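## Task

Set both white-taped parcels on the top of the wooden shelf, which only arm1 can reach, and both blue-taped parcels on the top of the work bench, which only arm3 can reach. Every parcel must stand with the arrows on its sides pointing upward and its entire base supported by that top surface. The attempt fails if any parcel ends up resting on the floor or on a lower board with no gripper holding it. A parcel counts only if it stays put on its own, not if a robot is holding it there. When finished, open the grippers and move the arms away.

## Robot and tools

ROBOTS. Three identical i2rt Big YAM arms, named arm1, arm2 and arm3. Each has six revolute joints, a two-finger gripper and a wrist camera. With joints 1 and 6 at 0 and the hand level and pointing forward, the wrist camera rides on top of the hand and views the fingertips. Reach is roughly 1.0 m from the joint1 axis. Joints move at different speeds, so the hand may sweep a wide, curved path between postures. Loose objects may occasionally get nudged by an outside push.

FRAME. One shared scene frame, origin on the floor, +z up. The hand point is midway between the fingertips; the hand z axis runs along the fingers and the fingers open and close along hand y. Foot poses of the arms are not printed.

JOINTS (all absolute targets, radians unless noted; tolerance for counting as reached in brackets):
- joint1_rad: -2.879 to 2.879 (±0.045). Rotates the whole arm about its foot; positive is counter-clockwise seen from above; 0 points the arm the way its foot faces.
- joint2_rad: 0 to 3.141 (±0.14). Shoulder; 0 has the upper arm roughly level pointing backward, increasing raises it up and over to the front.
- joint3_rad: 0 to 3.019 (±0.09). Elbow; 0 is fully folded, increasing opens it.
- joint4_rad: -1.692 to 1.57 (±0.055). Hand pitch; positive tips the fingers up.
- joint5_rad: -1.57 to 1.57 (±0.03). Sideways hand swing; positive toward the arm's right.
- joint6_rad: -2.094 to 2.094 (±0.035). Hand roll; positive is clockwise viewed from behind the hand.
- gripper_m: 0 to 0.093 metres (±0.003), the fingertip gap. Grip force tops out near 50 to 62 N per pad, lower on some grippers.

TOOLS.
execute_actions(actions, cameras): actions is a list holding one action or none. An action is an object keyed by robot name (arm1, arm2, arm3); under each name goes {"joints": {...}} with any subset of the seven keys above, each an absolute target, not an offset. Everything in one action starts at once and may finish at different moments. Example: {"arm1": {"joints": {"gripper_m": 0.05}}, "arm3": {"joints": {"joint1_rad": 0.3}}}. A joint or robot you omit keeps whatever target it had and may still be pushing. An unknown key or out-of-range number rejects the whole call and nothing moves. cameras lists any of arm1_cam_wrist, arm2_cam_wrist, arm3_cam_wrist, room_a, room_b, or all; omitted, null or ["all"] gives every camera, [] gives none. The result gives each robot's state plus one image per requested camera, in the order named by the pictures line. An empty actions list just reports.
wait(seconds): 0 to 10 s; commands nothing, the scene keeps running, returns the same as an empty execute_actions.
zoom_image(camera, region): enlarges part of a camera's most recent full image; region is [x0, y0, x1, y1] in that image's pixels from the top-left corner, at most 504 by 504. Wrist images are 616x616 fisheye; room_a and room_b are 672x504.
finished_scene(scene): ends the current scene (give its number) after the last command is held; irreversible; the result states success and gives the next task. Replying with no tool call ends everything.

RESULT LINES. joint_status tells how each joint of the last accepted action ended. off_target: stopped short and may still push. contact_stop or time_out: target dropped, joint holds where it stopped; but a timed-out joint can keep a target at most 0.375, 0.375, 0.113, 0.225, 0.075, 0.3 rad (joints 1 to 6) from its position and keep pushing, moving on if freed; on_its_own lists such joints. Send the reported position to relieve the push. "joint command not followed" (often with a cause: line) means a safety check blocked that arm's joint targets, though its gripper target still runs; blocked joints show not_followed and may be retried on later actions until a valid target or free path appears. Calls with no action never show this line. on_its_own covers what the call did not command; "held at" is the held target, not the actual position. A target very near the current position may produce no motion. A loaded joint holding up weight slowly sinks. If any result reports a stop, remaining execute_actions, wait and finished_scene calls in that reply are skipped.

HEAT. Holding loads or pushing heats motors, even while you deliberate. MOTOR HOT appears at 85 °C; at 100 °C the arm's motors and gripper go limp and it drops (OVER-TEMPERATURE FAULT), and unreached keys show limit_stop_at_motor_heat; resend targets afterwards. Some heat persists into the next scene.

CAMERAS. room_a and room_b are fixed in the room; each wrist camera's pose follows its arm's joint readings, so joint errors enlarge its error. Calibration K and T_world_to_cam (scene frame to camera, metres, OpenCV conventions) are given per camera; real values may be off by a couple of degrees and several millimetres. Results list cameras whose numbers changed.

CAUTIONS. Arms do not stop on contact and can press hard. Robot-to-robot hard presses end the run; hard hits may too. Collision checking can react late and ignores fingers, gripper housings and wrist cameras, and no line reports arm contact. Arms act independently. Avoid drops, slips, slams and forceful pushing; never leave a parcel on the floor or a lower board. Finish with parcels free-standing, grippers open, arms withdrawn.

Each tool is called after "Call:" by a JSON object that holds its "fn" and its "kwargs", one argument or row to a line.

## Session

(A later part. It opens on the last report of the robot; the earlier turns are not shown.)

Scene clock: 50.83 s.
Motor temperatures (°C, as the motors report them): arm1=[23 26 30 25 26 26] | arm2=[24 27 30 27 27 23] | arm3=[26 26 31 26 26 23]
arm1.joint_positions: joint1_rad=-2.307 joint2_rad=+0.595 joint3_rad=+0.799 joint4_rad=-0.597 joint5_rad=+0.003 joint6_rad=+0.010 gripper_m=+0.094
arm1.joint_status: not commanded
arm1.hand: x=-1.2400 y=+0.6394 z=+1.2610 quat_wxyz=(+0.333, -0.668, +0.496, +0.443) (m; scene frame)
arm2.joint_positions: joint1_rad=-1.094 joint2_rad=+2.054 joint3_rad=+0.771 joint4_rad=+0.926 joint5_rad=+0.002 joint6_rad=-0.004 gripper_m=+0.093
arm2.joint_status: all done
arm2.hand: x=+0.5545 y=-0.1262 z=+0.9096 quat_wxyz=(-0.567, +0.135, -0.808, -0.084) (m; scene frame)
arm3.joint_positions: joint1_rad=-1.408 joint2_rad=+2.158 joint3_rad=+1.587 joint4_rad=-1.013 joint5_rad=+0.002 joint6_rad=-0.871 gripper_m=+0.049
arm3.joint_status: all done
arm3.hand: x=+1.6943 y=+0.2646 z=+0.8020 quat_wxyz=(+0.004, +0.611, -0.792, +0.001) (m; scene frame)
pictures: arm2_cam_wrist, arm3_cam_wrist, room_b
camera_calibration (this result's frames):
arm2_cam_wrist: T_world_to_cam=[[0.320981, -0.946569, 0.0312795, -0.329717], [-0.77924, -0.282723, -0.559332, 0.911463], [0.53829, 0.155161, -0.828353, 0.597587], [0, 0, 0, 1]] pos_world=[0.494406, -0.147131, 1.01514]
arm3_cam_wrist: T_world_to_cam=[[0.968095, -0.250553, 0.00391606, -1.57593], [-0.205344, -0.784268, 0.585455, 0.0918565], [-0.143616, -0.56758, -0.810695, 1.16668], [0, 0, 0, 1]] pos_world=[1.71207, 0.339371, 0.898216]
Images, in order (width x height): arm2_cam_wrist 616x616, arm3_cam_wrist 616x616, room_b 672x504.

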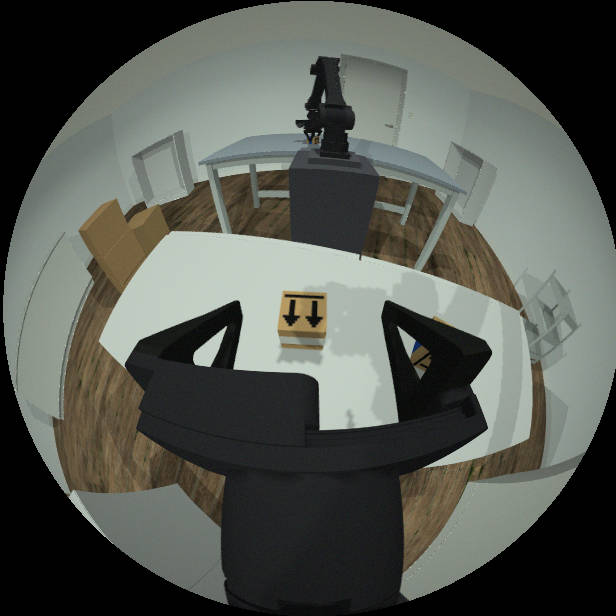

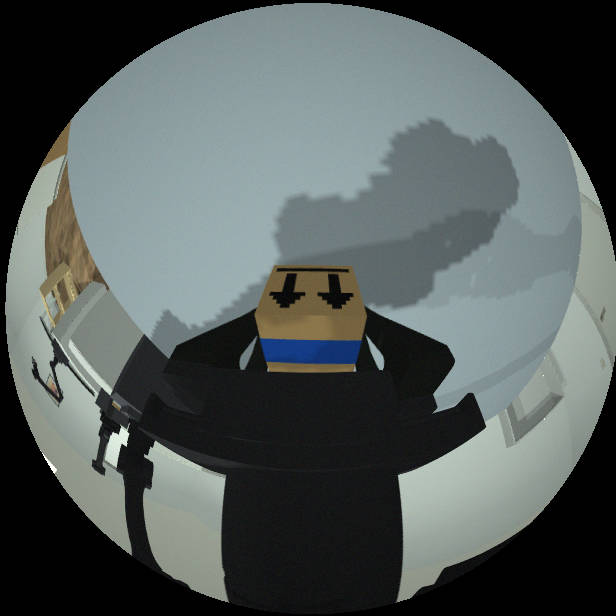

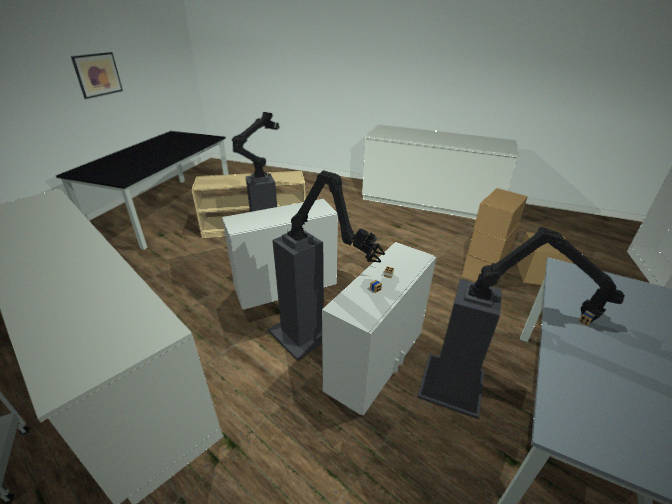

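Call:
{"fn": "execute_actions", "kwargs": {
  "actions": [
    {"arm3":{"joints":{"joint2_rad":2.185}},"arm2":{"joints":{"joint1_rad":-1.065,"joint2_rad":2.39,"joint3_rad":1.085,"joint4_rad":1.02}}}
  ],
  "cameras": []
}}

Call:
{"fn": "execute_actions", "kwargs": {
  "actions": [
    {"arm3":{"joints":{"gripper_m":0.093}}}
  ],
  "cameras": ["arm2_cam_wrist","arm3_cam_wrist","room_b"]
}}

Call:
{"fn": "zoom_image", "kwargs": {
  "camera": "room_b",
  "region": [340, 230, 430, 300]
}}

Scene clock: 52.37 s.
Motor temperatures (°C, as the motors report them): arm1=[23 26 30 25 26 26] | arm2=[24 27 30 27 27 23] | arm3=[26 26 31 26 26 23]
arm1.joint_positions: joint1_rad=-2.307 joint2_rad=+0.595 joint3_rad=+0.799 joint4_rad=-0.597 joint5_rad=+0.003 joint6_rad=+0.010 gripper_m=+0.094
arm1.joint_status: not commanded
arm1.hand: x=-1.2400 y=+0.6394 z=+1.2610 quat_wxyz=(+0.333, -0.668, +0.496, +0.443) (m; scene frame)
arm2.joint_positions: joint1_rad=-1.075 joint2_rad=+2.394 joint3_rad=+1.061 joint4_rad=+1.000 joint5_rad=+0.002 joint6_rad=-0.004 gripper_m=+0.093
arm2.joint_status: all done
arm2.hand: x=+0.6189 y=-0.0929 z=+0.8142 quat_wxyz=(-0.576, +0.141, -0.800, -0.091) (m; scene frame)
arm3.joint_positions: joint1_rad=-1.408 joint2_rad=+2.164 joint3_rad=+1.587 joint4_rad=-1.013 joint5_rad=+0.002 joint6_rad=-0.871 gripper_m=+0.049
arm3.joint_status: all done
arm3.hand: x=+1.6934 y=+0.2642 z=+0.7985 quat_wxyz=(+0.007, +0.611, -0.792, +0.000) (m; scene frame)
pictures: none
No camera images: the call's "cameras" was empty. Leave "cameras" out to get every camera's image.

Scene clock: 53.00 s.
Motor temperatures (°C, as the motors report them): arm1=[23 26 30 25 26 26] | arm2=[24 27 30 27 27 23] | arm3=[26 26 30 26 26 23]
arm1.joint_positions: joint1_rad=-2.307 joint2_rad=+0.595 joint3_rad=+0.799 joint4_rad=-0.597 joint5_rad=+0.003 joint6_rad=+0.010 gripper_m=+0.094
arm1.joint_status: not commanded
arm1.hand: x=-1.2400 y=+0.6394 z=+1.2610 quat_wxyz=(+0.333, -0.668, +0.496, +0.443) (m; scene frame)
arm2.joint_positions: joint1_rad=-1.075 joint2_rad=+2.394 joint3_rad=+1.061 joint4_rad=+1.000 joint5_rad=+0.002 joint6_rad=-0.004 gripper_m=+0.093
arm2.joint_status: not commanded
arm2.hand: x=+0.6189 y=-0.0929 z=+0.8142 quat_wxyz=(-0.576, +0.141, -0.800, -0.091) (m; scene frame)
arm3.joint_positions: joint1_rad=-1.408 joint2_rad=+2.164 joint3_rad=+1.587 joint4_rad=-1.013 joint5_rad=+0.002 joint6_rad=-0.871 gripper_m=+0.093
arm3.joint_status: all done
arm3.hand: x=+1.6934 y=+0.2642 z=+0.7985 quat_wxyz=(+0.007, +0.611, -0.792, +0.000) (m; scene frame)
pictures: arm2_cam_wrist, arm3_cam_wrist, room_b
camera_calibration (this result's frames):
arm2_cam_wrist: T_world_to_cam=[[0.338574, -0.940408, 0.0316208, -0.32647], [-0.761234, -0.29351, -0.578252, 0.920945], [0.553074, 0.171711, -0.815245, 0.460451], [0, 0, 0, 1]] pos_world=[0.556926, -0.115773, 0.918242]
arm3_cam_wrist: T_world_to_cam=[[0.968102, -0.250554, -0.00076416, -1.57139], [-0.202113, -0.782729, 0.588631, 0.0849798], [-0.148082, -0.569701, -0.808401, 1.16968], [0, 0, 0, 1]] pos_world=[1.71165, 0.339167, 0.89435]
Images, in order (width x height): arm2_cam_wrist 616x616, arm3_cam_wrist 616x616, room_b 672x504.

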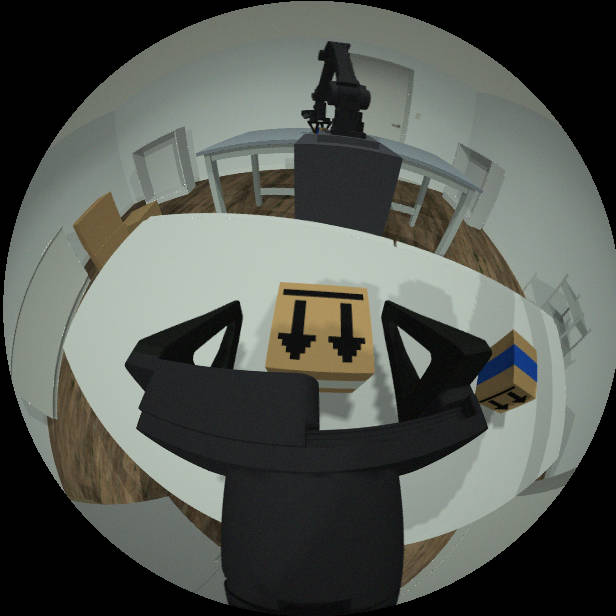

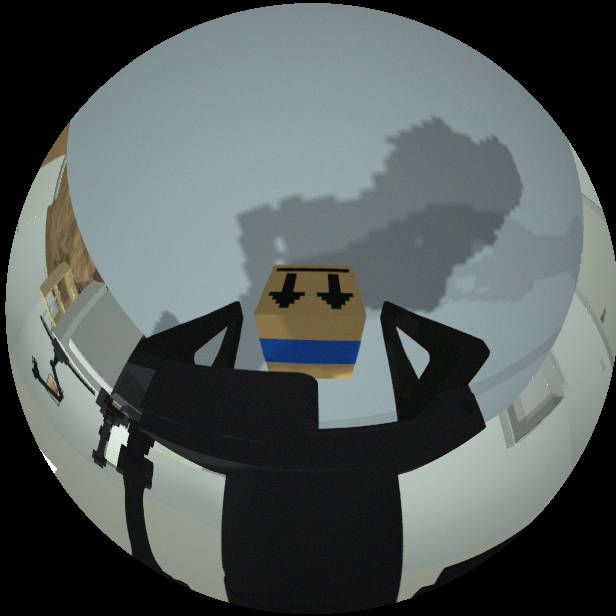

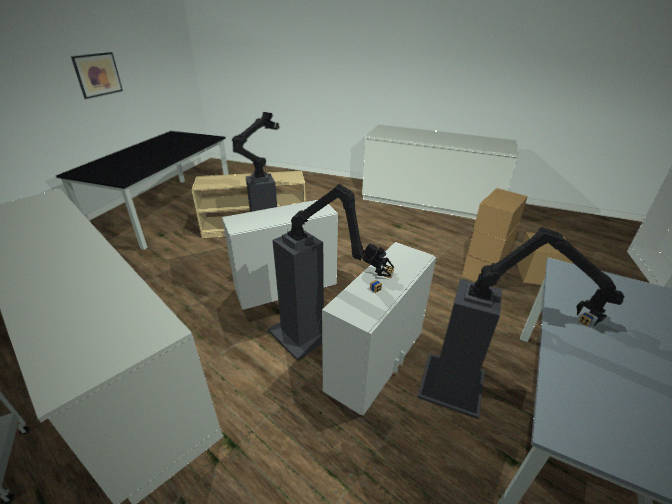

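Region (340, 230, 430, 300) of room_b's 672x504 image, scaled by 5.600, with more detail than that image has.

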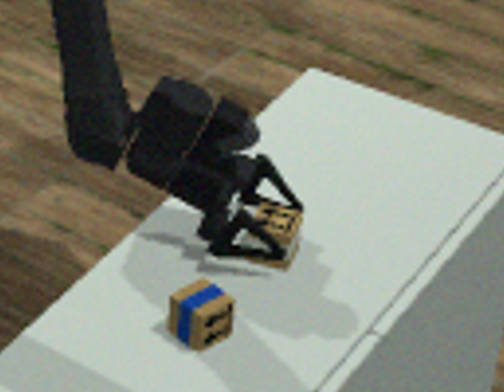

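Call:
{"fn": "execute_actions", "kwargs": {
  "actions": [
    {"arm3":{"joints":{"joint2_rad":1.8,"joint4_rad":-1.2}},"arm2":{"joints":{"joint3_rad":1.015}}}
  ],
  "cameras": []
}}

Call:
{"fn": "execute_actions", "kwargs": {
  "actions": [
    {"arm2":{"joints":{"gripper_m":0.035}},"arm3":{"joints":{"joint1_rad":0}}}
  ],
  "cameras": ["arm2_cam_wrist"]
}}

Call:
{"fn": "execute_actions", "kwargs": {
  "actions": [
    {"arm2":{"joints":{"joint2_rad":1.7,"joint3_rad":1.2,"joint4_rad":0.3}}}
  ],
  "cameras": []
}}

Call:
{"fn": "execute_actions", "kwargs": {
  "actions": [
    {"arm2":{"joints":{"joint1_rad":1.2,"joint2_rad":2.2,"joint3_rad":2.1,"joint4_rad":-1.49}}}
  ],
  "cameras": []
}}

Call:
{"fn": "execute_actions", "kwargs": {
  "actions": [
    {"arm2":{"joints":{"joint2_rad":2.49}},"arm3":{"joints":{"joint1_rad":1.79,"joint2_rad":1.97,"joint3_rad":1.67}}}
  ],
  "cameras": ["arm2_cam_wrist","arm3_cam_wrist","room_a"]
}}

Call:
{"fn": "zoom_image", "kwargs": {
  "camera": "room_a",
  "region": [350, 200, 430, 270]
}}

Scene clock: 55.13 s.
Motor temperatures (°C, as the motors report them): arm1=[23 26 31 25 26 26] | arm2=[24 27 29 27 27 23] | arm3=[26 26 31 26 26 23]
arm1.joint_positions: joint1_rad=-2.307 joint2_rad=+0.595 joint3_rad=+0.799 joint4_rad=-0.597 joint5_rad=+0.003 joint6_rad=+0.010 gripper_m=+0.094
arm1.joint_status: not commanded
arm1.hand: x=-1.2400 y=+0.6394 z=+1.2610 quat_wxyz=(+0.333, -0.668, +0.496, +0.443) (m; scene frame)
arm2.joint_positions: joint1_rad=-1.075 joint2_rad=+2.394 joint3_rad=+1.019 joint4_rad=+1.000 joint5_rad=+0.002 joint6_rad=-0.004 gripper_m=+0.093
arm2.joint_status: all done
arm2.hand: x=+0.6013 y=-0.0992 z=+0.8014 quat_wxyz=(-0.559, +0.143, -0.812, -0.088) (m; scene frame)
arm3.joint_positions: joint1_rad=-1.408 joint2_rad=+1.802 joint3_rad=+1.591 joint4_rad=-1.190 joint5_rad=+0.002 joint6_rad=-0.871 gripper_m=+0.093
arm3.joint_status: all done
arm3.hand: x=+1.6781 y=+0.2572 z=+1.0070 quat_wxyz=(-0.086, +0.609, -0.789, +0.020) (m; scene frame)
pictures: none
No camera images: the call's "cameras" was empty. Leave "cameras" out to get every camera's image.

Scene clock: 56.87 s.
Motor temperatures (°C, as the motors report them): arm1=[23 26 31 25 26 26] | arm2=[24 27 29 27 27 23] | arm3=[26 26 31 26 26 23]
arm1.joint_positions: joint1_rad=-2.307 joint2_rad=+0.595 joint3_rad=+0.799 joint4_rad=-0.597 joint5_rad=+0.003 joint6_rad=+0.010 gripper_m=+0.094
arm1.joint_status: not commanded
arm1.hand: x=-1.2400 y=+0.6394 z=+1.2610 quat_wxyz=(+0.333, -0.668, +0.496, +0.443) (m; scene frame)
arm2.joint_positions: joint1_rad=-1.075 joint2_rad=+2.394 joint3_rad=+1.019 joint4_rad=+1.000 joint5_rad=+0.002 joint6_rad=-0.004 gripper_m=+0.049
arm2.joint_status: gripper_m off_target (ended at +0.049, target +0.035)
arm2.hand: x=+0.6013 y=-0.0992 z=+0.8014 quat_wxyz=(-0.559, +0.143, -0.812, -0.088) (m; scene frame)
arm3.joint_positions: joint1_rad=+0.007 joint2_rad=+1.802 joint3_rad=+1.591 joint4_rad=-1.190 joint5_rad=+0.000 joint6_rad=-0.871 gripper_m=+0.093
arm3.joint_status: all done
arm3.hand: x=+0.9783 y=+0.5705 z=+1.0034 quat_wxyz=(-0.076, +0.975, -0.203, -0.037) (m; scene frame)
pictures: arm2_cam_wrist
camera_calibration (this result's frames):
arm2_cam_wrist: T_world_to_cam=[[0.339282, -0.940165, 0.0312572, -0.326184], [-0.783019, -0.300675, -0.544497, 0.883643], [0.521315, 0.160263, -0.83818, 0.49719], [0, 0, 0, 1]] pos_world=[0.543384, -0.120659, 0.908071]
Images, in order (width x height): arm2_cam_wrist 616x616.

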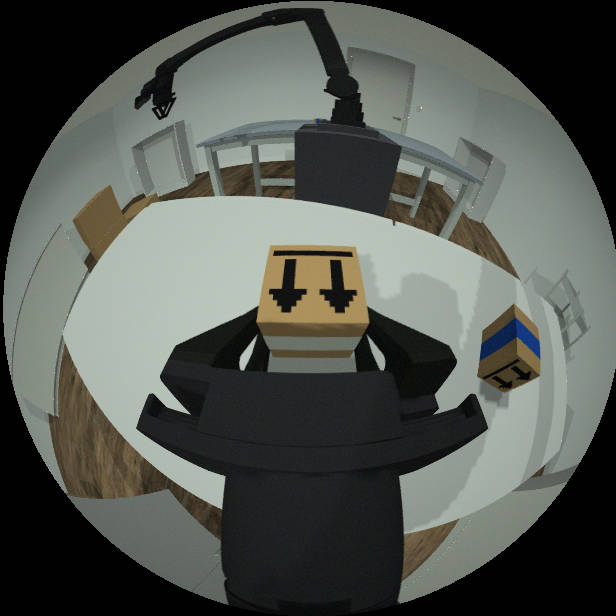

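Scene clock: 58.37 s.
Motor temperatures (°C, as the motors report them): arm1=[23 26 31 25 26 26] | arm2=[24 27 29 27 27 23] | arm3=[26 26 31 26 26 23]
arm1.joint_positions: joint1_rad=-2.307 joint2_rad=+0.595 joint3_rad=+0.799 joint4_rad=-0.597 joint5_rad=+0.003 joint6_rad=+0.010 gripper_m=+0.094
arm1.joint_status: not commanded
arm1.hand: x=-1.2400 y=+0.6394 z=+1.2610 quat_wxyz=(+0.333, -0.668, +0.496, +0.443) (m; scene frame)
arm2.joint_positions: joint1_rad=-1.075 joint2_rad=+1.691 joint3_rad=+1.179 joint4_rad=+0.311 joint5_rad=+0.002 joint6_rad=-0.004 gripper_m=+0.049
arm2.joint_status: all done
arm2.hand: x=+0.6531 y=-0.0756 z=+1.1901 quat_wxyz=(-0.628, +0.135, -0.760, -0.100) (m; scene frame)
arm3.joint_positions: joint1_rad=+0.007 joint2_rad=+1.802 joint3_rad=+1.591 joint4_rad=-1.190 joint5_rad=+0.000 joint6_rad=-0.871 gripper_m=+0.093
arm3.joint_status: not commanded
arm3.hand: x=+0.9783 y=+0.5705 z=+1.0034 quat_wxyz=(-0.076, +0.975, -0.203, -0.037) (m; scene frame)
pictures: none
No camera images: the call's "cameras" was empty. Leave "cameras" out to get every camera's image.

Scene clock: 60.77 s.
Motor temperatures (°C, as the motors report them): arm1=[23 26 31 25 26 26] | arm2=[24 28 30 27 27 23] | arm3=[26 26 31 26 26 23]
arm1.joint_positions: joint1_rad=-2.307 joint2_rad=+0.595 joint3_rad=+0.799 joint4_rad=-0.597 joint5_rad=+0.003 joint6_rad=+0.010 gripper_m=+0.094
arm1.joint_status: not commanded
arm1.hand: x=-1.2400 y=+0.6394 z=+1.2610 quat_wxyz=(+0.333, -0.668, +0.496, +0.443) (m; scene frame)
arm2.joint_positions: joint1_rad=+1.210 joint2_rad=+2.211 joint3_rad=+2.073 joint4_rad=-1.476 joint5_rad=-0.001 joint6_rad=-0.004 gripper_m=+0.049
arm2.joint_status: all done
arm2.hand: x=-0.5956 y=+0.0221 z=+1.0090 quat_wxyz=(+0.009, +0.967, -0.255, +0.027) (m; scene frame)
arm3.joint_positions: joint1_rad=+0.007 joint2_rad=+1.802 joint3_rad=+1.591 joint4_rad=-1.190 joint5_rad=+0.000 joint6_rad=-0.871 gripper_m=+0.093
arm3.joint_status: not commanded
arm3.hand: x=+0.9783 y=+0.5705 z=+1.0034 quat_wxyz=(-0.076, +0.975, -0.203, -0.037) (m; scene frame)
pictures: none
No camera images: the call's "cameras" was empty. Leave "cameras" out to get every camera's image.

Scene clock: 62.83 s.
Motor temperatures (°C, as the motors report them): arm1=[23 26 31 25 26 26] | arm2=[24 28 30 27 27 23] | arm3=[26 27 31 26 26 23]
arm1.joint_positions: joint1_rad=-2.307 joint2_rad=+0.595 joint3_rad=+0.799 joint4_rad=-0.597 joint5_rad=+0.003 joint6_rad=+0.010 gripper_m=+0.094
arm1.joint_status: not commanded
arm1.hand: x=-1.2400 y=+0.6394 z=+1.2610 quat_wxyz=(+0.333, -0.668, +0.496, +0.443) (m; scene frame)
arm2.joint_positions: joint1_rad=+1.210 joint2_rad=+2.505 joint3_rad=+2.079 joint4_rad=-1.481 joint5_rad=+0.000 joint6_rad=-0.003 gripper_m=+0.049
arm2.joint_status: all done
arm2.hand: x=-0.5614 y=+0.0021 z=+0.8247 quat_wxyz=(+0.047, +0.952, -0.251, +0.168) (m; scene frame)
arm3.joint_positions: joint1_rad=+1.798 joint2_rad=+1.978 joint3_rad=+1.651 joint4_rad=-1.193 joint5_rad=+0.000 joint6_rad=-0.871 gripper_m=+0.093
arm3.joint_status: all done
arm3.hand: x=+0.6137 y=-0.2905 z=+0.9213 quat_wxyz=(-0.003, +0.771, +0.636, -0.022) (m; scene frame)
pictures: arm2_cam_wrist, arm3_cam_wrist, room_a
camera_calibration (this result's frames):
arm2_cam_wrist: T_world_to_cam=[[0.482164, 0.875982, -0.0131649, 0.275867], [0.494036, -0.259459, 0.829825, -0.400218], [0.723496, -0.406616, -0.557868, 0.990083], [0, 0, 0, 1]] pos_world=[-0.651613, 0.0570883, 0.888078]
arm3_cam_wrist: T_world_to_cam=[[-0.981265, 0.188407, 0.0402631, 0.620985], [0.178745, 0.812302, 0.555172, -0.379266], [0.0718926, 0.551968, -0.83076, 1.00451], [0, 0, 0, 1]] pos_world=[0.604926, -0.363378, 1.02006]
Images, in order (width x height): arm2_cam_wrist 616x616, arm3_cam_wrist 616x616, room_a 672x504.

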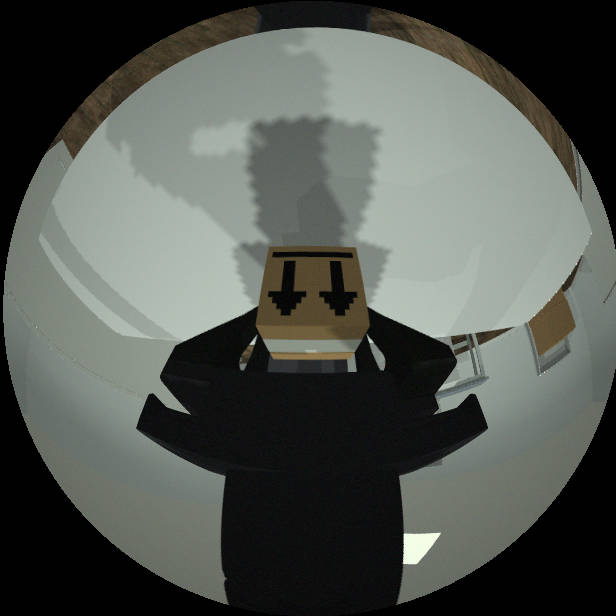

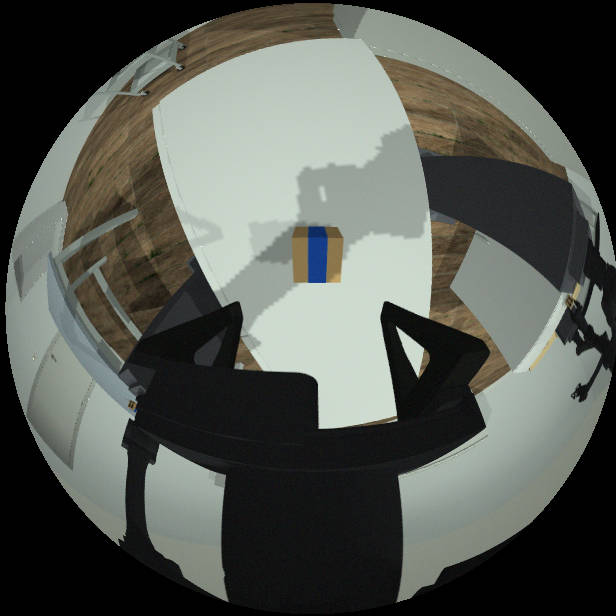

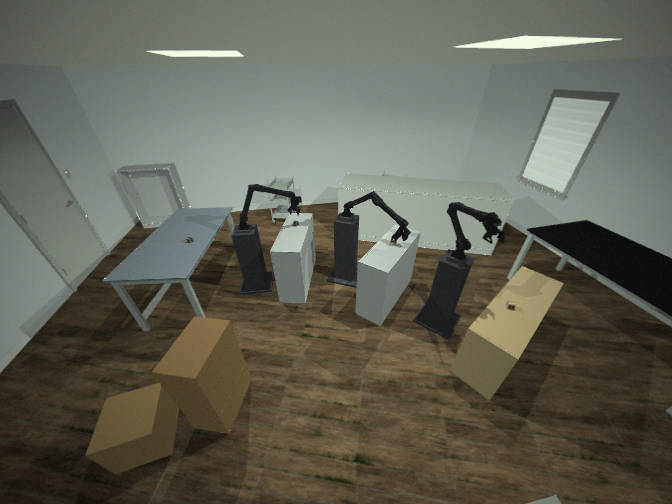

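Region (350, 200, 430, 270) of room_a's 672x504 image, scaled by 6.300, with more detail than that image has; it fills the top 441 rows of this view, and the rest is white.

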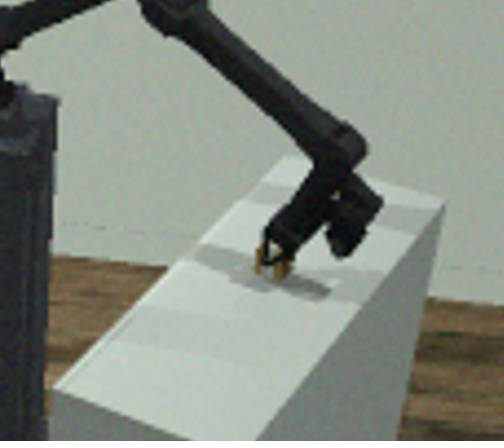

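Call:
{"fn": "execute_actions", "kwargs": {
  "actions": [
    {"arm2":{"joints":{"joint2_rad":2.55}},"arm3":{"joints":{"joint1_rad":1.78,"joint2_rad":2.15,"joint3_rad":1.61,"joint4_rad":-1.02}}}
  ],
  "cameras": ["arm3_cam_wrist"]
}}

Call:
{"fn": "execute_actions", "kwargs": {
  "actions": [
    {"arm2":{"joints":{"gripper_m":0.093}},"arm3":{"joints":{"gripper_m":0.035}}}
  ],
  "cameras": ["arm2_cam_wrist","arm3_cam_wrist"]
}}

Scene clock: 64.47 s.
Motor temperatures (°C, as the motors report them): arm1=[23 26 31 25 26 26] | arm2=[24 29 30 27 27 23] | arm3=[26 27 31 26 26 23]
arm1.joint_positions: joint1_rad=-2.307 joint2_rad=+0.595 joint3_rad=+0.799 joint4_rad=-0.597 joint5_rad=+0.003 joint6_rad=+0.010 gripper_m=+0.094
arm1.joint_status: not commanded
arm1.hand: x=-1.2400 y=+0.6394 z=+1.2610 quat_wxyz=(+0.333, -0.668, +0.496, +0.443) (m; scene frame)
arm2.joint_positions: joint1_rad=+1.210 joint2_rad=+2.528 joint3_rad=+2.079 joint4_rad=-1.482 joint5_rad=+0.000 joint6_rad=-0.003 gripper_m=+0.049
arm2.joint_status: all done
arm2.hand: x=-0.5566 y=-0.0007 z=+0.8111 quat_wxyz=(+0.050, +0.950, -0.251, +0.179) (m; scene frame)
arm3.joint_positions: joint1_rad=+1.788 joint2_rad=+2.153 joint3_rad=+1.595 joint4_rad=-1.030 joint5_rad=+0.000 joint6_rad=-0.872 gripper_m=+0.093
arm3.joint_status: all done
arm3.hand: x=+0.6128 y=-0.2839 z=+0.8000 quat_wxyz=(+0.003, +0.775, +0.632, +0.011) (m; scene frame)
pictures: arm3_cam_wrist
camera_calibration (this result's frames):
arm3_cam_wrist: T_world_to_cam=[[-0.980223, 0.197576, -0.0112383, 0.666929], [0.152815, 0.791793, 0.591364, -0.335964], [0.125738, 0.577952, -0.806326, 0.855012], [0, 0, 0, 1]] pos_world=[0.597572, -0.359911, 0.895591]
Images, in order (width x height): arm3_cam_wrist 616x616.

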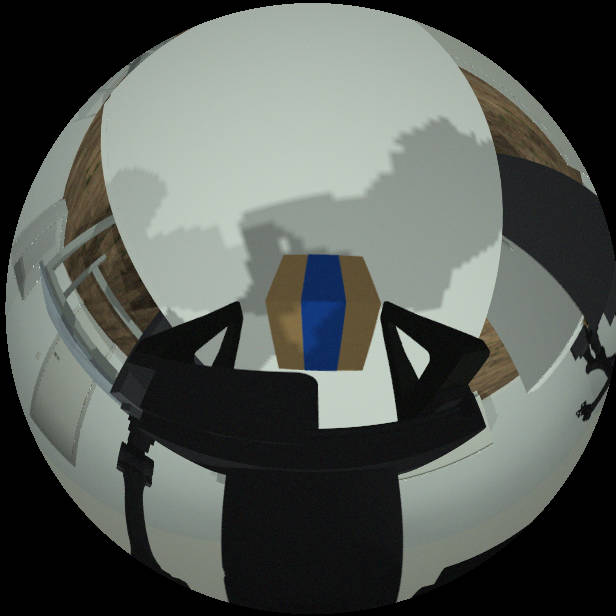

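Scene clock: 65.10 s.
Motor temperatures (°C, as the motors report them): arm1=[23 26 31 25 26 26] | arm2=[24 29 30 27 27 23] | arm3=[26 27 31 26 26 23]
arm1.joint_positions: joint1_rad=-2.307 joint2_rad=+0.595 joint3_rad=+0.799 joint4_rad=-0.597 joint5_rad=+0.003 joint6_rad=+0.010 gripper_m=+0.094
arm1.joint_status: not commanded
arm1.hand: x=-1.2400 y=+0.6394 z=+1.2610 quat_wxyz=(+0.333, -0.668, +0.496, +0.443) (m; scene frame)
arm2.joint_positions: joint1_rad=+1.210 joint2_rad=+2.529 joint3_rad=+2.079 joint4_rad=-1.482 joint5_rad=+0.000 joint6_rad=-0.003 gripper_m=+0.093
arm2.joint_status: all done
arm2.hand: x=-0.5565 y=-0.0008 z=+0.8107 quat_wxyz=(+0.050, +0.950, -0.251, +0.180) (m; scene frame)
arm3.joint_positions: joint1_rad=+1.788 joint2_rad=+2.153 joint3_rad=+1.595 joint4_rad=-1.030 joint5_rad=+0.000 joint6_rad=-0.872 gripper_m=+0.050
arm3.joint_status: gripper_m off_target (ended at +0.050, target +0.035)
arm3.hand: x=+0.6128 y=-0.2839 z=+0.8000 quat_wxyz=(+0.003, +0.775, +0.632, +0.011) (m; scene frame)
pictures: arm2_cam_wrist, arm3_cam_wrist
camera_calibration (this result's frames):
arm2_cam_wrist: T_world_to_cam=[[0.482377, 0.875859, -0.0135632, 0.276262], [0.476608, -0.249437, 0.842986, -0.412099], [0.734953, -0.413102, -0.537764, 0.967639], [0, 0, 0, 1]] pos_world=[-0.648023, 0.0549739, 0.871502]
arm3_cam_wrist: T_world_to_cam=[[-0.980223, 0.197576, -0.0112383, 0.666929], [0.152815, 0.791793, 0.591364, -0.335964], [0.125738, 0.577952, -0.806326, 0.855012], [0, 0, 0, 1]] pos_world=[0.597572, -0.359911, 0.895591]
Images, in order (width x height): arm2_cam_wrist 616x616, arm3_cam_wrist 616x616.

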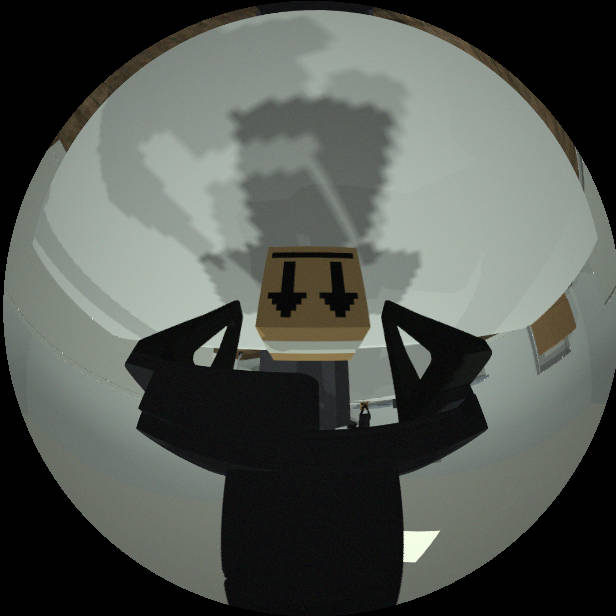

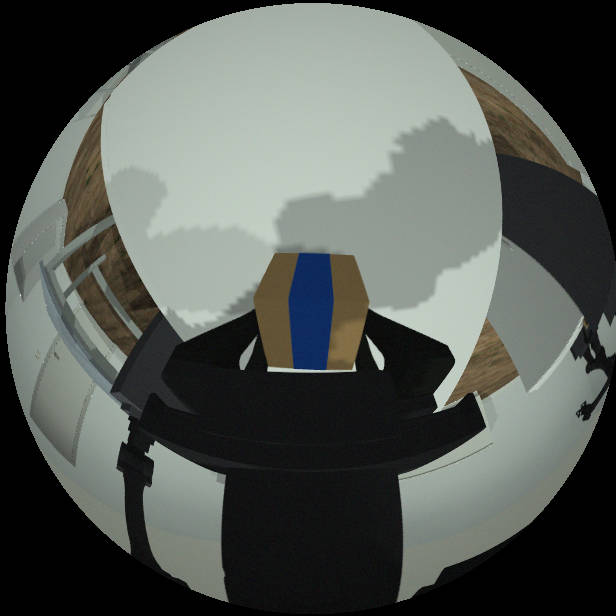

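Call:
{"fn": "execute_actions", "kwargs": {
  "actions": [
    {"arm2":{"joints":{"joint2_rad":2.2,"joint4_rad":-1.65}},"arm3":{"joints":{"joint2_rad":1.6}}}
  ],
  "cameras": []
}}

Call:
{"fn": "execute_actions", "kwargs": {
  "actions": [
    {"arm1":{"joints":{"joint1_rad":1.605,"joint4_rad":-1.35}},"arm2":{"joints":{"joint1_rad":0,"joint2_rad":0.5,"joint3_rad":0.8,"joint4_rad":-1}},"arm3":{"joints":{"joint1_rad":-2.29,"joint4_rad":0.6,"joint6_rad":0,"joint3_rad":0.9}}}
  ],
  "cameras": []
}}

Call:
{"fn": "execute_actions", "kwargs": {
  "actions": [
    {"arm1":{"joints":{"joint2_rad":2.24,"joint3_rad":2.07}},"arm3":{"joints":{"joint2_rad":2.31,"joint4_rad":1.44}}}
  ],
  "cameras": ["arm1_cam_wrist","arm3_cam_wrist","room_b"]
}}

Call:
{"fn": "zoom_image", "kwargs": {
  "camera": "room_b",
  "region": [480, 290, 640, 410]
}}

Scene clock: 67.50 s.
Motor temperatures (°C, as the motors report them): arm1=[23 26 31 25 26 26] | arm2=[24 29 30 27 27 23] | arm3=[26 27 31 26 26 23]
arm1.joint_positions: joint1_rad=-2.307 joint2_rad=+0.595 joint3_rad=+0.799 joint4_rad=-0.597 joint5_rad=+0.003 joint6_rad=+0.010 gripper_m=+0.094
arm1.joint_status: not commanded
arm1.hand: x=-1.2400 y=+0.6394 z=+1.2610 quat_wxyz=(+0.333, -0.668, +0.496, +0.443) (m; scene frame)
arm2.joint_positions: joint1_rad=+1.210 joint2_rad=+2.196 joint3_rad=+2.089 joint4_rad=-1.638 joint5_rad=+0.000 joint6_rad=-0.003 gripper_m=+0.093
arm2.joint_status: all done
arm2.hand: x=-0.5658 y=+0.0053 z=+1.0286 quat_wxyz=(+0.026, +0.963, -0.254, +0.090) (m; scene frame)
arm3.joint_positions: joint1_rad=+1.788 joint2_rad=+1.610 joint3_rad=+1.600 joint4_rad=-1.028 joint5_rad=+0.000 joint6_rad=-0.872 gripper_m=+0.050
arm3.joint_status: all done
arm3.hand: x=+0.6068 y=-0.2867 z=+1.1291 quat_wxyz=(-0.048, +0.748, +0.610, -0.256) (m; scene frame)
pictures: none
No camera images: the call's "cameras" was empty. Leave "cameras" out to get every camera's image.

Scene clock: 70.57 s.
Motor temperatures (°C, as the motors report them): arm1=[23 26 31 25 26 26] | arm2=[24 29 30 27 27 23] | arm3=[26 27 31 26 26 23]
arm1.joint_positions: joint1_rad=+1.599 joint2_rad=+0.595 joint3_rad=+0.799 joint4_rad=-1.341 joint5_rad=-0.001 joint6_rad=+0.008 gripper_m=+0.094
arm1.joint_status: all done
arm1.hand: x=-0.9427 y=+0.1971 z=+1.1358 quat_wxyz=(-0.215, -0.251, -0.943, +0.051) (m; scene frame)
arm2.joint_positions: joint1_rad=+0.007 joint2_rad=+0.495 joint3_rad=+0.810 joint4_rad=-1.021 joint5_rad=+0.005 joint6_rad=-0.002 gripper_m=+0.093
arm2.joint_status: all done
arm2.hand: x=+0.0256 y=-0.0409 z=+1.2496 quat_wxyz=(-0.320, +0.595, -0.689, -0.264) (m; scene frame)
arm3.joint_positions: joint1_rad=-2.295 joint2_rad=+1.614 joint3_rad=+0.899 joint4_rad=+0.578 joint5_rad=+0.000 joint6_rad=-0.009 gripper_m=+0.049
arm3.joint_status: all done
arm3.hand: x=+1.7209 y=-0.2697 z=+1.0672 quat_wxyz=(-0.643, -0.164, -0.734, +0.146) (m; scene frame)
pictures: none
No camera images: the call's "cameras" was empty. Leave "cameras" out to get every camera's image.

Scene clock: 72.70 s.
Motor temperatures (°C, as the motors report them): arm1=[23 26 31 25 26 26] | arm2=[24 28 30 27 27 23] | arm3=[26 27 30 26 26 23]
arm1.joint_positions: joint1_rad=+1.599 joint2_rad=+2.264 joint3_rad=+2.018 joint4_rad=-1.349 joint5_rad=-0.001 joint6_rad=+0.008 gripper_m=+0.094
arm1.joint_status: all done
arm1.hand: x=-0.5411 y=-0.0259 z=+0.9278 quat_wxyz=(+0.005, -0.256, -0.967, -0.006) (m; scene frame)
arm2.joint_positions: joint1_rad=+0.007 joint2_rad=+0.495 joint3_rad=+0.810 joint4_rad=-1.021 joint5_rad=+0.005 joint6_rad=-0.002 gripper_m=+0.093
arm2.joint_status: not commanded
arm2.hand: x=+0.0256 y=-0.0409 z=+1.2496 quat_wxyz=(-0.320, +0.595, -0.689, -0.264) (m; scene frame)
arm3.joint_positions: joint1_rad=-2.295 joint2_rad=+2.318 joint3_rad=+0.891 joint4_rad=+1.419 joint5_rad=+0.000 joint6_rad=-0.009 gripper_m=+0.049
arm3.joint_status: all done
arm3.hand: x=+1.7146 y=-0.2656 z=+0.8267 quat_wxyz=(-0.688, -0.154, -0.692, +0.157) (m; scene frame)
pictures: arm1_cam_wrist, arm3_cam_wrist, room_b
camera_calibration (this result's frames):
arm1_cam_wrist: T_world_to_cam=[[-0.485493, -0.874153, -0.012398, -0.276379], [-0.708543, 0.385129, 0.591306, -0.915083], [-0.512117, 0.295859, -0.806352, 0.602173], [0, 0, 0, 1]] pos_world=[-0.474172, -0.0673311, 1.02323]
arm3_cam_wrist: T_world_to_cam=[[-0.435422, -0.900195, 0.00753978, 0.502404], [-0.527844, 0.248514, -0.812171, 1.64842], [0.729238, -0.357617, -0.583371, -0.740161], [0, 0, 0, 1]] pos_world=[1.62862, -0.222089, 0.903221]
Images, in order (width x height): arm1_cam_wrist 616x616, arm3_cam_wrist 616x616, room_b 672x504.

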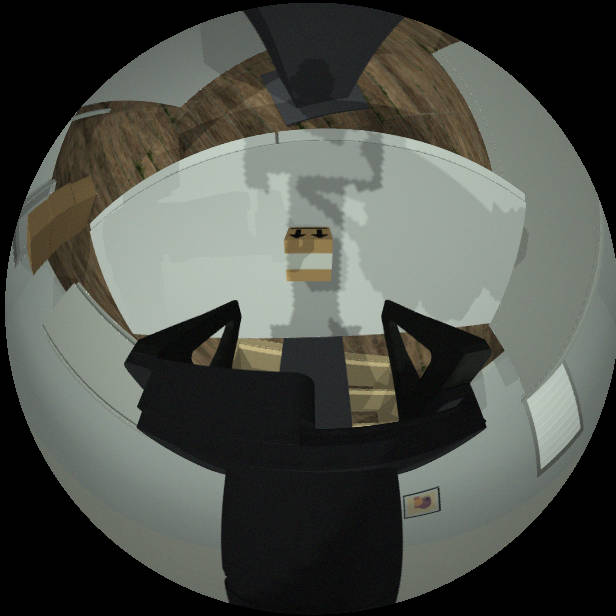

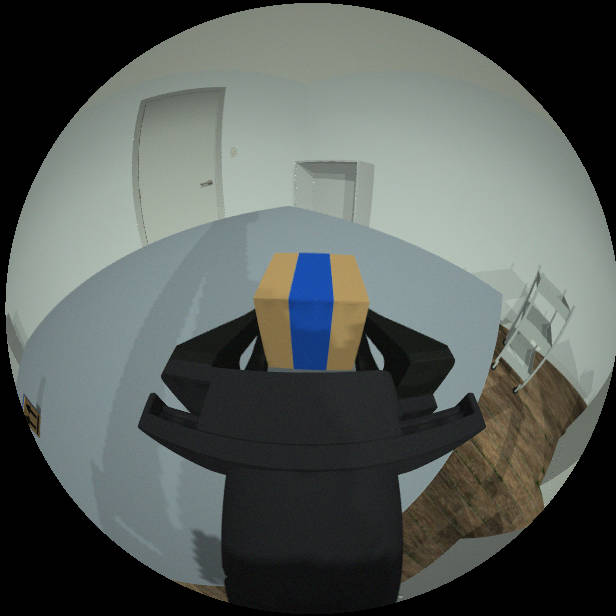

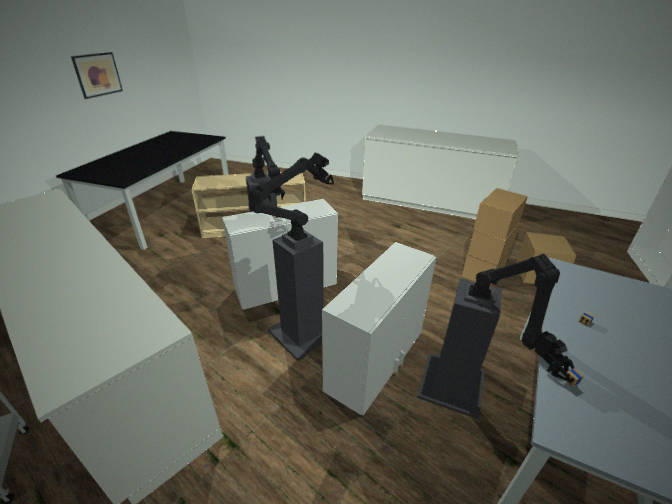

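Region (480, 290, 640, 410) of room_b's 672x504 image, scaled by 3.150, with more detail than that image has; it fills the top 378 rows of this view, and the rest is white.

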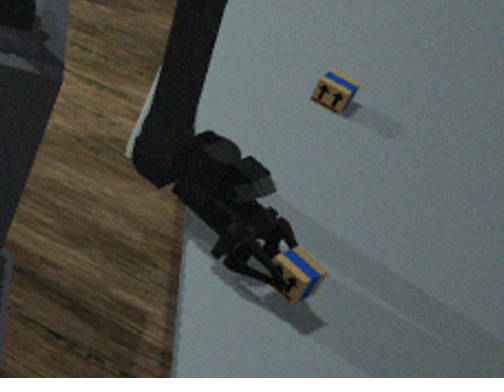

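Call:
{"fn": "execute_actions", "kwargs": {
  "actions": [
    {"arm1":{"joints":{"joint2_rad":2.355,"joint3_rad":1.86,"joint4_rad":-1.04}},"arm3":{"joints":{"joint4_rad":1.26}}}
  ],
  "cameras": ["arm1_cam_wrist","room_b"]
}}

Call:
{"fn": "zoom_image", "kwargs": {
  "camera": "room_b",
  "region": [520, 330, 620, 410]
}}

Scene clock: 74.17 s.
Motor temperatures (°C, as the motors report them): arm1=[23 26 31 25 26 26] | arm2=[24 28 30 27 27 23] | arm3=[26 27 30 26 26 23]
arm1.joint_positions: joint1_rad=+1.599 joint2_rad=+2.380 joint3_rad=+1.842 joint4_rad=-1.051 joint5_rad=-0.001 joint6_rad=+0.008 gripper_m=+0.094
arm1.joint_status: all done
arm1.hand: x=-0.5514 y=-0.0189 z=+0.7890 quat_wxyz=(+0.002, -0.256, -0.967, -0.005) (m; scene frame)
arm2.joint_positions: joint1_rad=+0.007 joint2_rad=+0.495 joint3_rad=+0.810 joint4_rad=-1.021 joint5_rad=+0.005 joint6_rad=-0.002 gripper_m=+0.093
arm2.joint_status: not commanded
arm2.hand: x=+0.0256 y=-0.0409 z=+1.2496 quat_wxyz=(-0.320, +0.595, -0.689, -0.264) (m; scene frame)
arm3.joint_positions: joint1_rad=-2.295 joint2_rad=+2.306 joint3_rad=+0.891 joint4_rad=+1.278 joint5_rad=+0.000 joint6_rad=-0.003 gripper_m=+0.049
arm3.joint_status: all done
arm3.hand: x=+1.7142 y=-0.2654 z=+0.7994 quat_wxyz=(-0.642, -0.166, -0.734, +0.145) (m; scene frame)
pictures: arm1_cam_wrist, room_b
camera_calibration (this result's frames):
arm1_cam_wrist: T_world_to_cam=[[-0.485467, -0.874167, -0.0123744, -0.276963], [-0.711854, 0.387031, 0.586065, -0.840672], [-0.507529, 0.293324, -0.81017, 0.488374], [0, 0, 0, 1]] pos_world=[-0.485027, -0.0599981, 0.884926]
Images, in order (width x height): arm1_cam_wrist 616x616, room_b 672x504.

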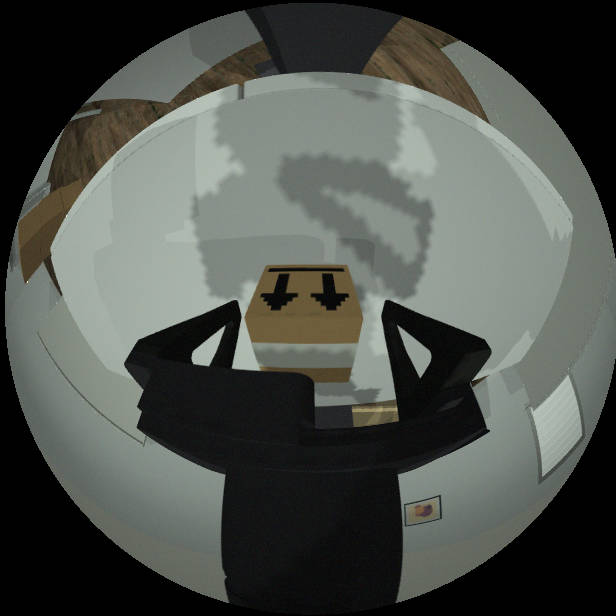

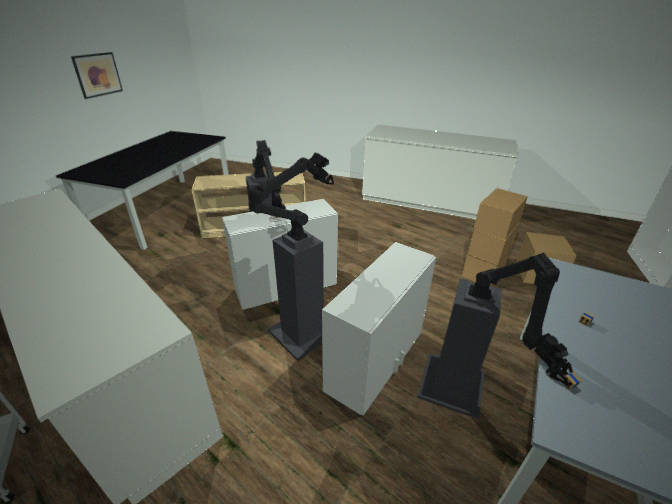

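Region (520, 330, 620, 410) of room_b's 672x504 image, scaled by 5.040, with more detail than that image has; it fills the top 403 rows of this view, and the rest is white.

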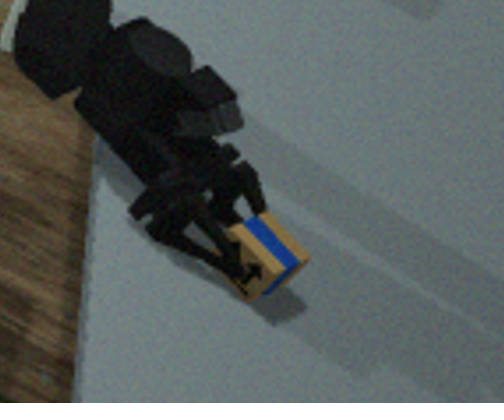

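Call:
{"fn": "execute_actions", "kwargs": {
  "actions": [
    {"arm1":{"joints":{"gripper_m":0.035}},"arm3":{"joints":{"gripper_m":0.093}}}
  ],
  "cameras": []
}}

Call:
{"fn": "execute_actions", "kwargs": {
  "actions": [
    {"arm1":{"joints":{"joint2_rad":1.9}},"arm3":{"joints":{"joint2_rad":1.5}}}
  ],
  "cameras": []
}}

Call:
{"fn": "execute_actions", "kwargs": {
  "actions": [
    {"arm1":{"joints":{"joint1_rad":-1.25,"joint3_rad":1.69,"joint4_rad":-0.74}},"arm3":{"joints":{"joint2_rad":0.6,"joint4_rad":-0.5}}}
  ],
  "cameras": []
}}

Call:
{"fn": "execute_actions", "kwargs": {
  "actions": [
    {"arm1":{"joints":{"joint2_rad":2.47}}}
  ],
  "cameras": ["arm1_cam_wrist","room_a","room_b"]
}}

Call:
{"fn": "zoom_image", "kwargs": {
  "camera": "room_b",
  "region": [520, 300, 640, 410]
}}

Call:
{"fn": "zoom_image", "kwargs": {
  "camera": "room_a",
  "region": [480, 250, 570, 320]
}}

Scene clock: 75.70 s.
Motor temperatures (°C, as the motors report them): arm1=[23 27 31 25 26 26] | arm2=[24 28 30 27 27 23] | arm3=[26 27 29 26 26 23]
arm1.joint_positions: joint1_rad=+1.599 joint2_rad=+2.380 joint3_rad=+1.842 joint4_rad=-1.051 joint5_rad=+0.000 joint6_rad=+0.008 gripper_m=+0.049
arm1.joint_status: gripper_m off_target (ended at +0.049, target +0.035)
arm1.hand: x=-0.5515 y=-0.0190 z=+0.7890 quat_wxyz=(+0.002, -0.256, -0.967, -0.005) (m; scene frame)
arm2.joint_positions: joint1_rad=+0.007 joint2_rad=+0.495 joint3_rad=+0.810 joint4_rad=-1.021 joint5_rad=+0.005 joint6_rad=-0.002 gripper_m=+0.093
arm2.joint_status: not commanded
arm2.hand: x=+0.0256 y=-0.0409 z=+1.2496 quat_wxyz=(-0.320, +0.595, -0.689, -0.264) (m; scene frame)
arm3.joint_positions: joint1_rad=-2.295 joint2_rad=+2.306 joint3_rad=+0.891 joint4_rad=+1.277 joint5_rad=+0.000 joint6_rad=-0.002 gripper_m=+0.093
arm3.joint_status: all done
arm3.hand: x=+1.7142 y=-0.2654 z=+0.7995 quat_wxyz=(-0.643, -0.166, -0.734, +0.144) (m; scene frame)
pictures: none
No camera images: the call's "cameras" was empty. Leave "cameras" out to get every camera's image.

Scene clock: 77.40 s.
Motor temperatures (°C, as the motors report them): arm1=[23 27 31 25 26 26] | arm2=[24 28 30 27 27 23] | arm3=[26 27 29 26 26 23]
arm1.joint_positions: joint1_rad=+1.599 joint2_rad=+1.915 joint3_rad=+1.848 joint4_rad=-1.048 joint5_rad=+0.000 joint6_rad=+0.008 gripper_m=+0.049
arm1.joint_status: all done
arm1.hand: x=-0.5241 y=-0.0372 z=+1.1063 quat_wxyz=(-0.226, -0.250, -0.940, +0.054) (m; scene frame)
arm2.joint_positions: joint1_rad=+0.007 joint2_rad=+0.495 joint3_rad=+0.810 joint4_rad=-1.021 joint5_rad=+0.005 joint6_rad=-0.002 gripper_m=+0.093
arm2.joint_status: not commanded
arm2.hand: x=+0.0256 y=-0.0409 z=+1.2496 quat_wxyz=(-0.320, +0.595, -0.689, -0.264) (m; scene frame)
arm3.joint_positions: joint1_rad=-2.295 joint2_rad=+1.487 joint3_rad=+0.891 joint4_rad=+1.262 joint5_rad=+0.000 joint6_rad=-0.002 gripper_m=+0.093
arm3.joint_status: all done
arm3.hand: x=+1.6557 y=-0.2398 z=+1.2958 quat_wxyz=(-0.878, -0.097, -0.424, +0.198) (m; scene frame)
pictures: none
No camera images: the call's "cameras" was empty. Leave "cameras" out to get every camera's image.

Scene clock: 80.07 s.
Motor temperatures (°C, as the motors report them): arm1=[23 28 31 25 26 26] | arm2=[24 27 30 27 27 23] | arm3=[26 26 30 26 26 23]
arm1.joint_positions: joint1_rad=-1.256 joint2_rad=+1.917 joint3_rad=+1.680 joint4_rad=-0.746 joint5_rad=+0.002 joint6_rad=+0.008 gripper_m=+0.049
arm1.joint_status: all done
arm1.hand: x=-1.8400 y=+0.4683 z=+1.0394 quat_wxyz=(+0.034, -0.953, +0.111, +0.281) (m; scene frame)
arm2.joint_positions: joint1_rad=+0.007 joint2_rad=+0.495 joint3_rad=+0.810 joint4_rad=-1.021 joint5_rad=+0.005 joint6_rad=-0.002 gripper_m=+0.093
arm2.joint_status: not commanded
arm2.hand: x=+0.0256 y=-0.0409 z=+1.2496 quat_wxyz=(-0.320, +0.595, -0.689, -0.264) (m; scene frame)
arm3.joint_positions: joint1_rad=-2.295 joint2_rad=+0.599 joint3_rad=+0.891 joint4_rad=-0.489 joint5_rad=+0.000 joint6_rad=-0.002 gripper_m=+0.093
arm3.joint_status: all done
arm3.hand: x=+1.4631 y=-0.1484 z=+1.3056 quat_wxyz=(-0.621, -0.170, -0.753, +0.139) (m; scene frame)
pictures: none
No camera images: the call's "cameras" was empty. Leave "cameras" out to get every camera's image.

Scene clock: 81.50 s.
Motor temperatures (°C, as the motors report them): arm1=[23 28 31 25 26 26] | arm2=[24 27 30 27 27 23] | arm3=[26 26 31 26 26 23]
arm1.joint_positions: joint1_rad=-1.256 joint2_rad=+2.494 joint3_rad=+1.664 joint4_rad=-0.746 joint5_rad=+0.002 joint6_rad=+0.008 gripper_m=+0.049
arm1.joint_status: all done
arm1.hand: x=-1.7360 y=+0.4462 z=+0.6482 quat_wxyz=(+0.002, -0.993, +0.116, -0.010) (m; scene frame)
arm2.joint_positions: joint1_rad=+0.007 joint2_rad=+0.495 joint3_rad=+0.810 joint4_rad=-1.021 joint5_rad=+0.005 joint6_rad=-0.002 gripper_m=+0.093
arm2.joint_status: not commanded
arm2.hand: x=+0.0256 y=-0.0409 z=+1.2496 quat_wxyz=(-0.320, +0.595, -0.689, -0.264) (m; scene frame)
arm3.joint_positions: joint1_rad=-2.295 joint2_rad=+0.599 joint3_rad=+0.891 joint4_rad=-0.489 joint5_rad=+0.000 joint6_rad=-0.002 gripper_m=+0.093
arm3.joint_status: not commanded
arm3.hand: x=+1.4631 y=-0.1484 z=+1.3056 quat_wxyz=(-0.621, -0.170, -0.753, +0.139) (m; scene frame)
pictures: arm1_cam_wrist, room_a, room_b
camera_calibration (this result's frames):
arm1_cam_wrist: T_world_to_cam=[[0.218931, 0.975737, 0.00237972, -0.0593721], [0.78237, -0.177001, 0.597133, 1.05704], [0.583066, -0.128869, -0.802139, 1.7131], [0, 0, 0, 1]] pos_world=[-1.81285, 0.465795, 0.743093]
Images, in order (width x height): arm1_cam_wrist 616x616, room_a 672x504, room_b 672x504.

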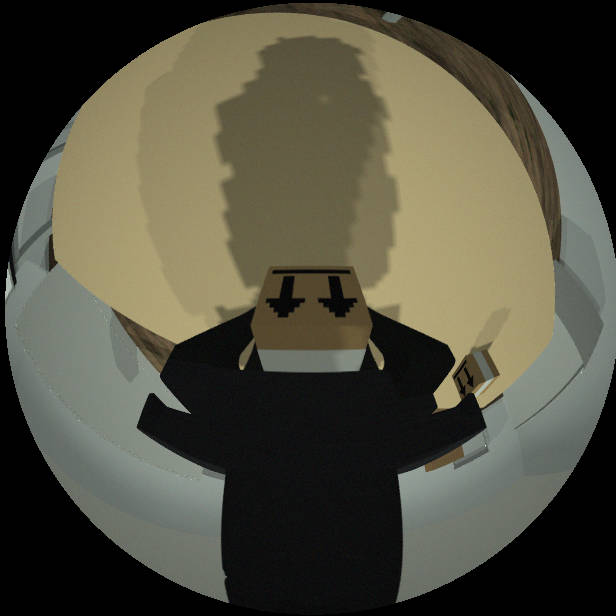

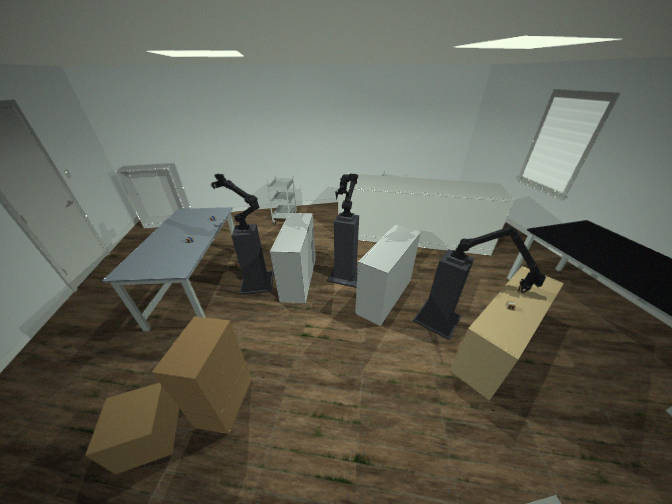

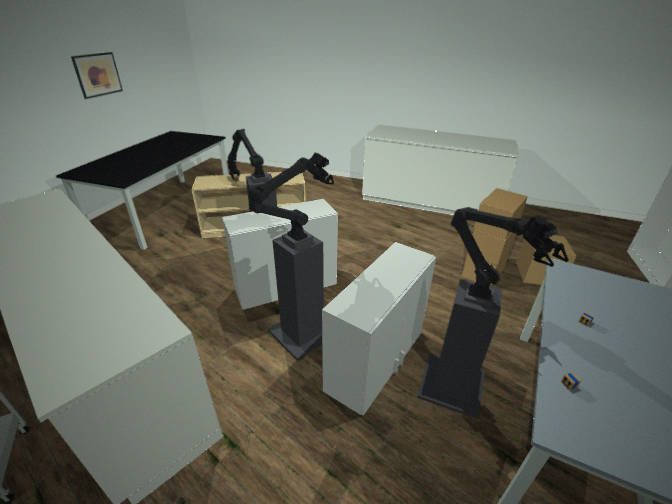

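Region (520, 300, 640, 410) of room_b's 672x504 image, scaled by 4.200, with more detail than that image has; it fills the top 462 rows of this view, and the rest is white.

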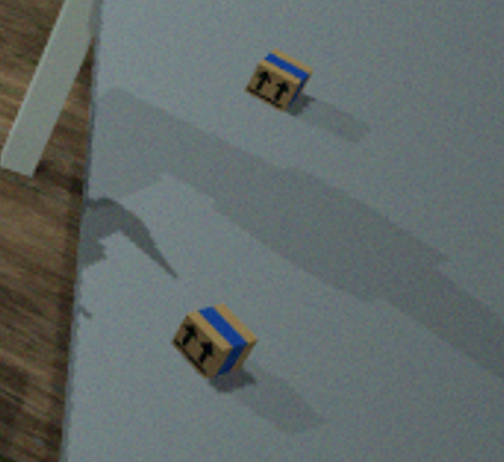

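Region (480, 250, 570, 320) of room_a's 672x504 image, scaled by 5.600, with more detail than that image has.

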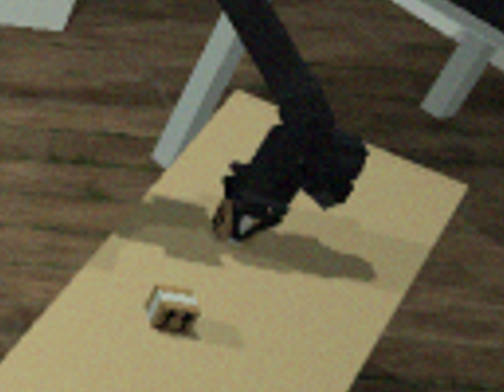

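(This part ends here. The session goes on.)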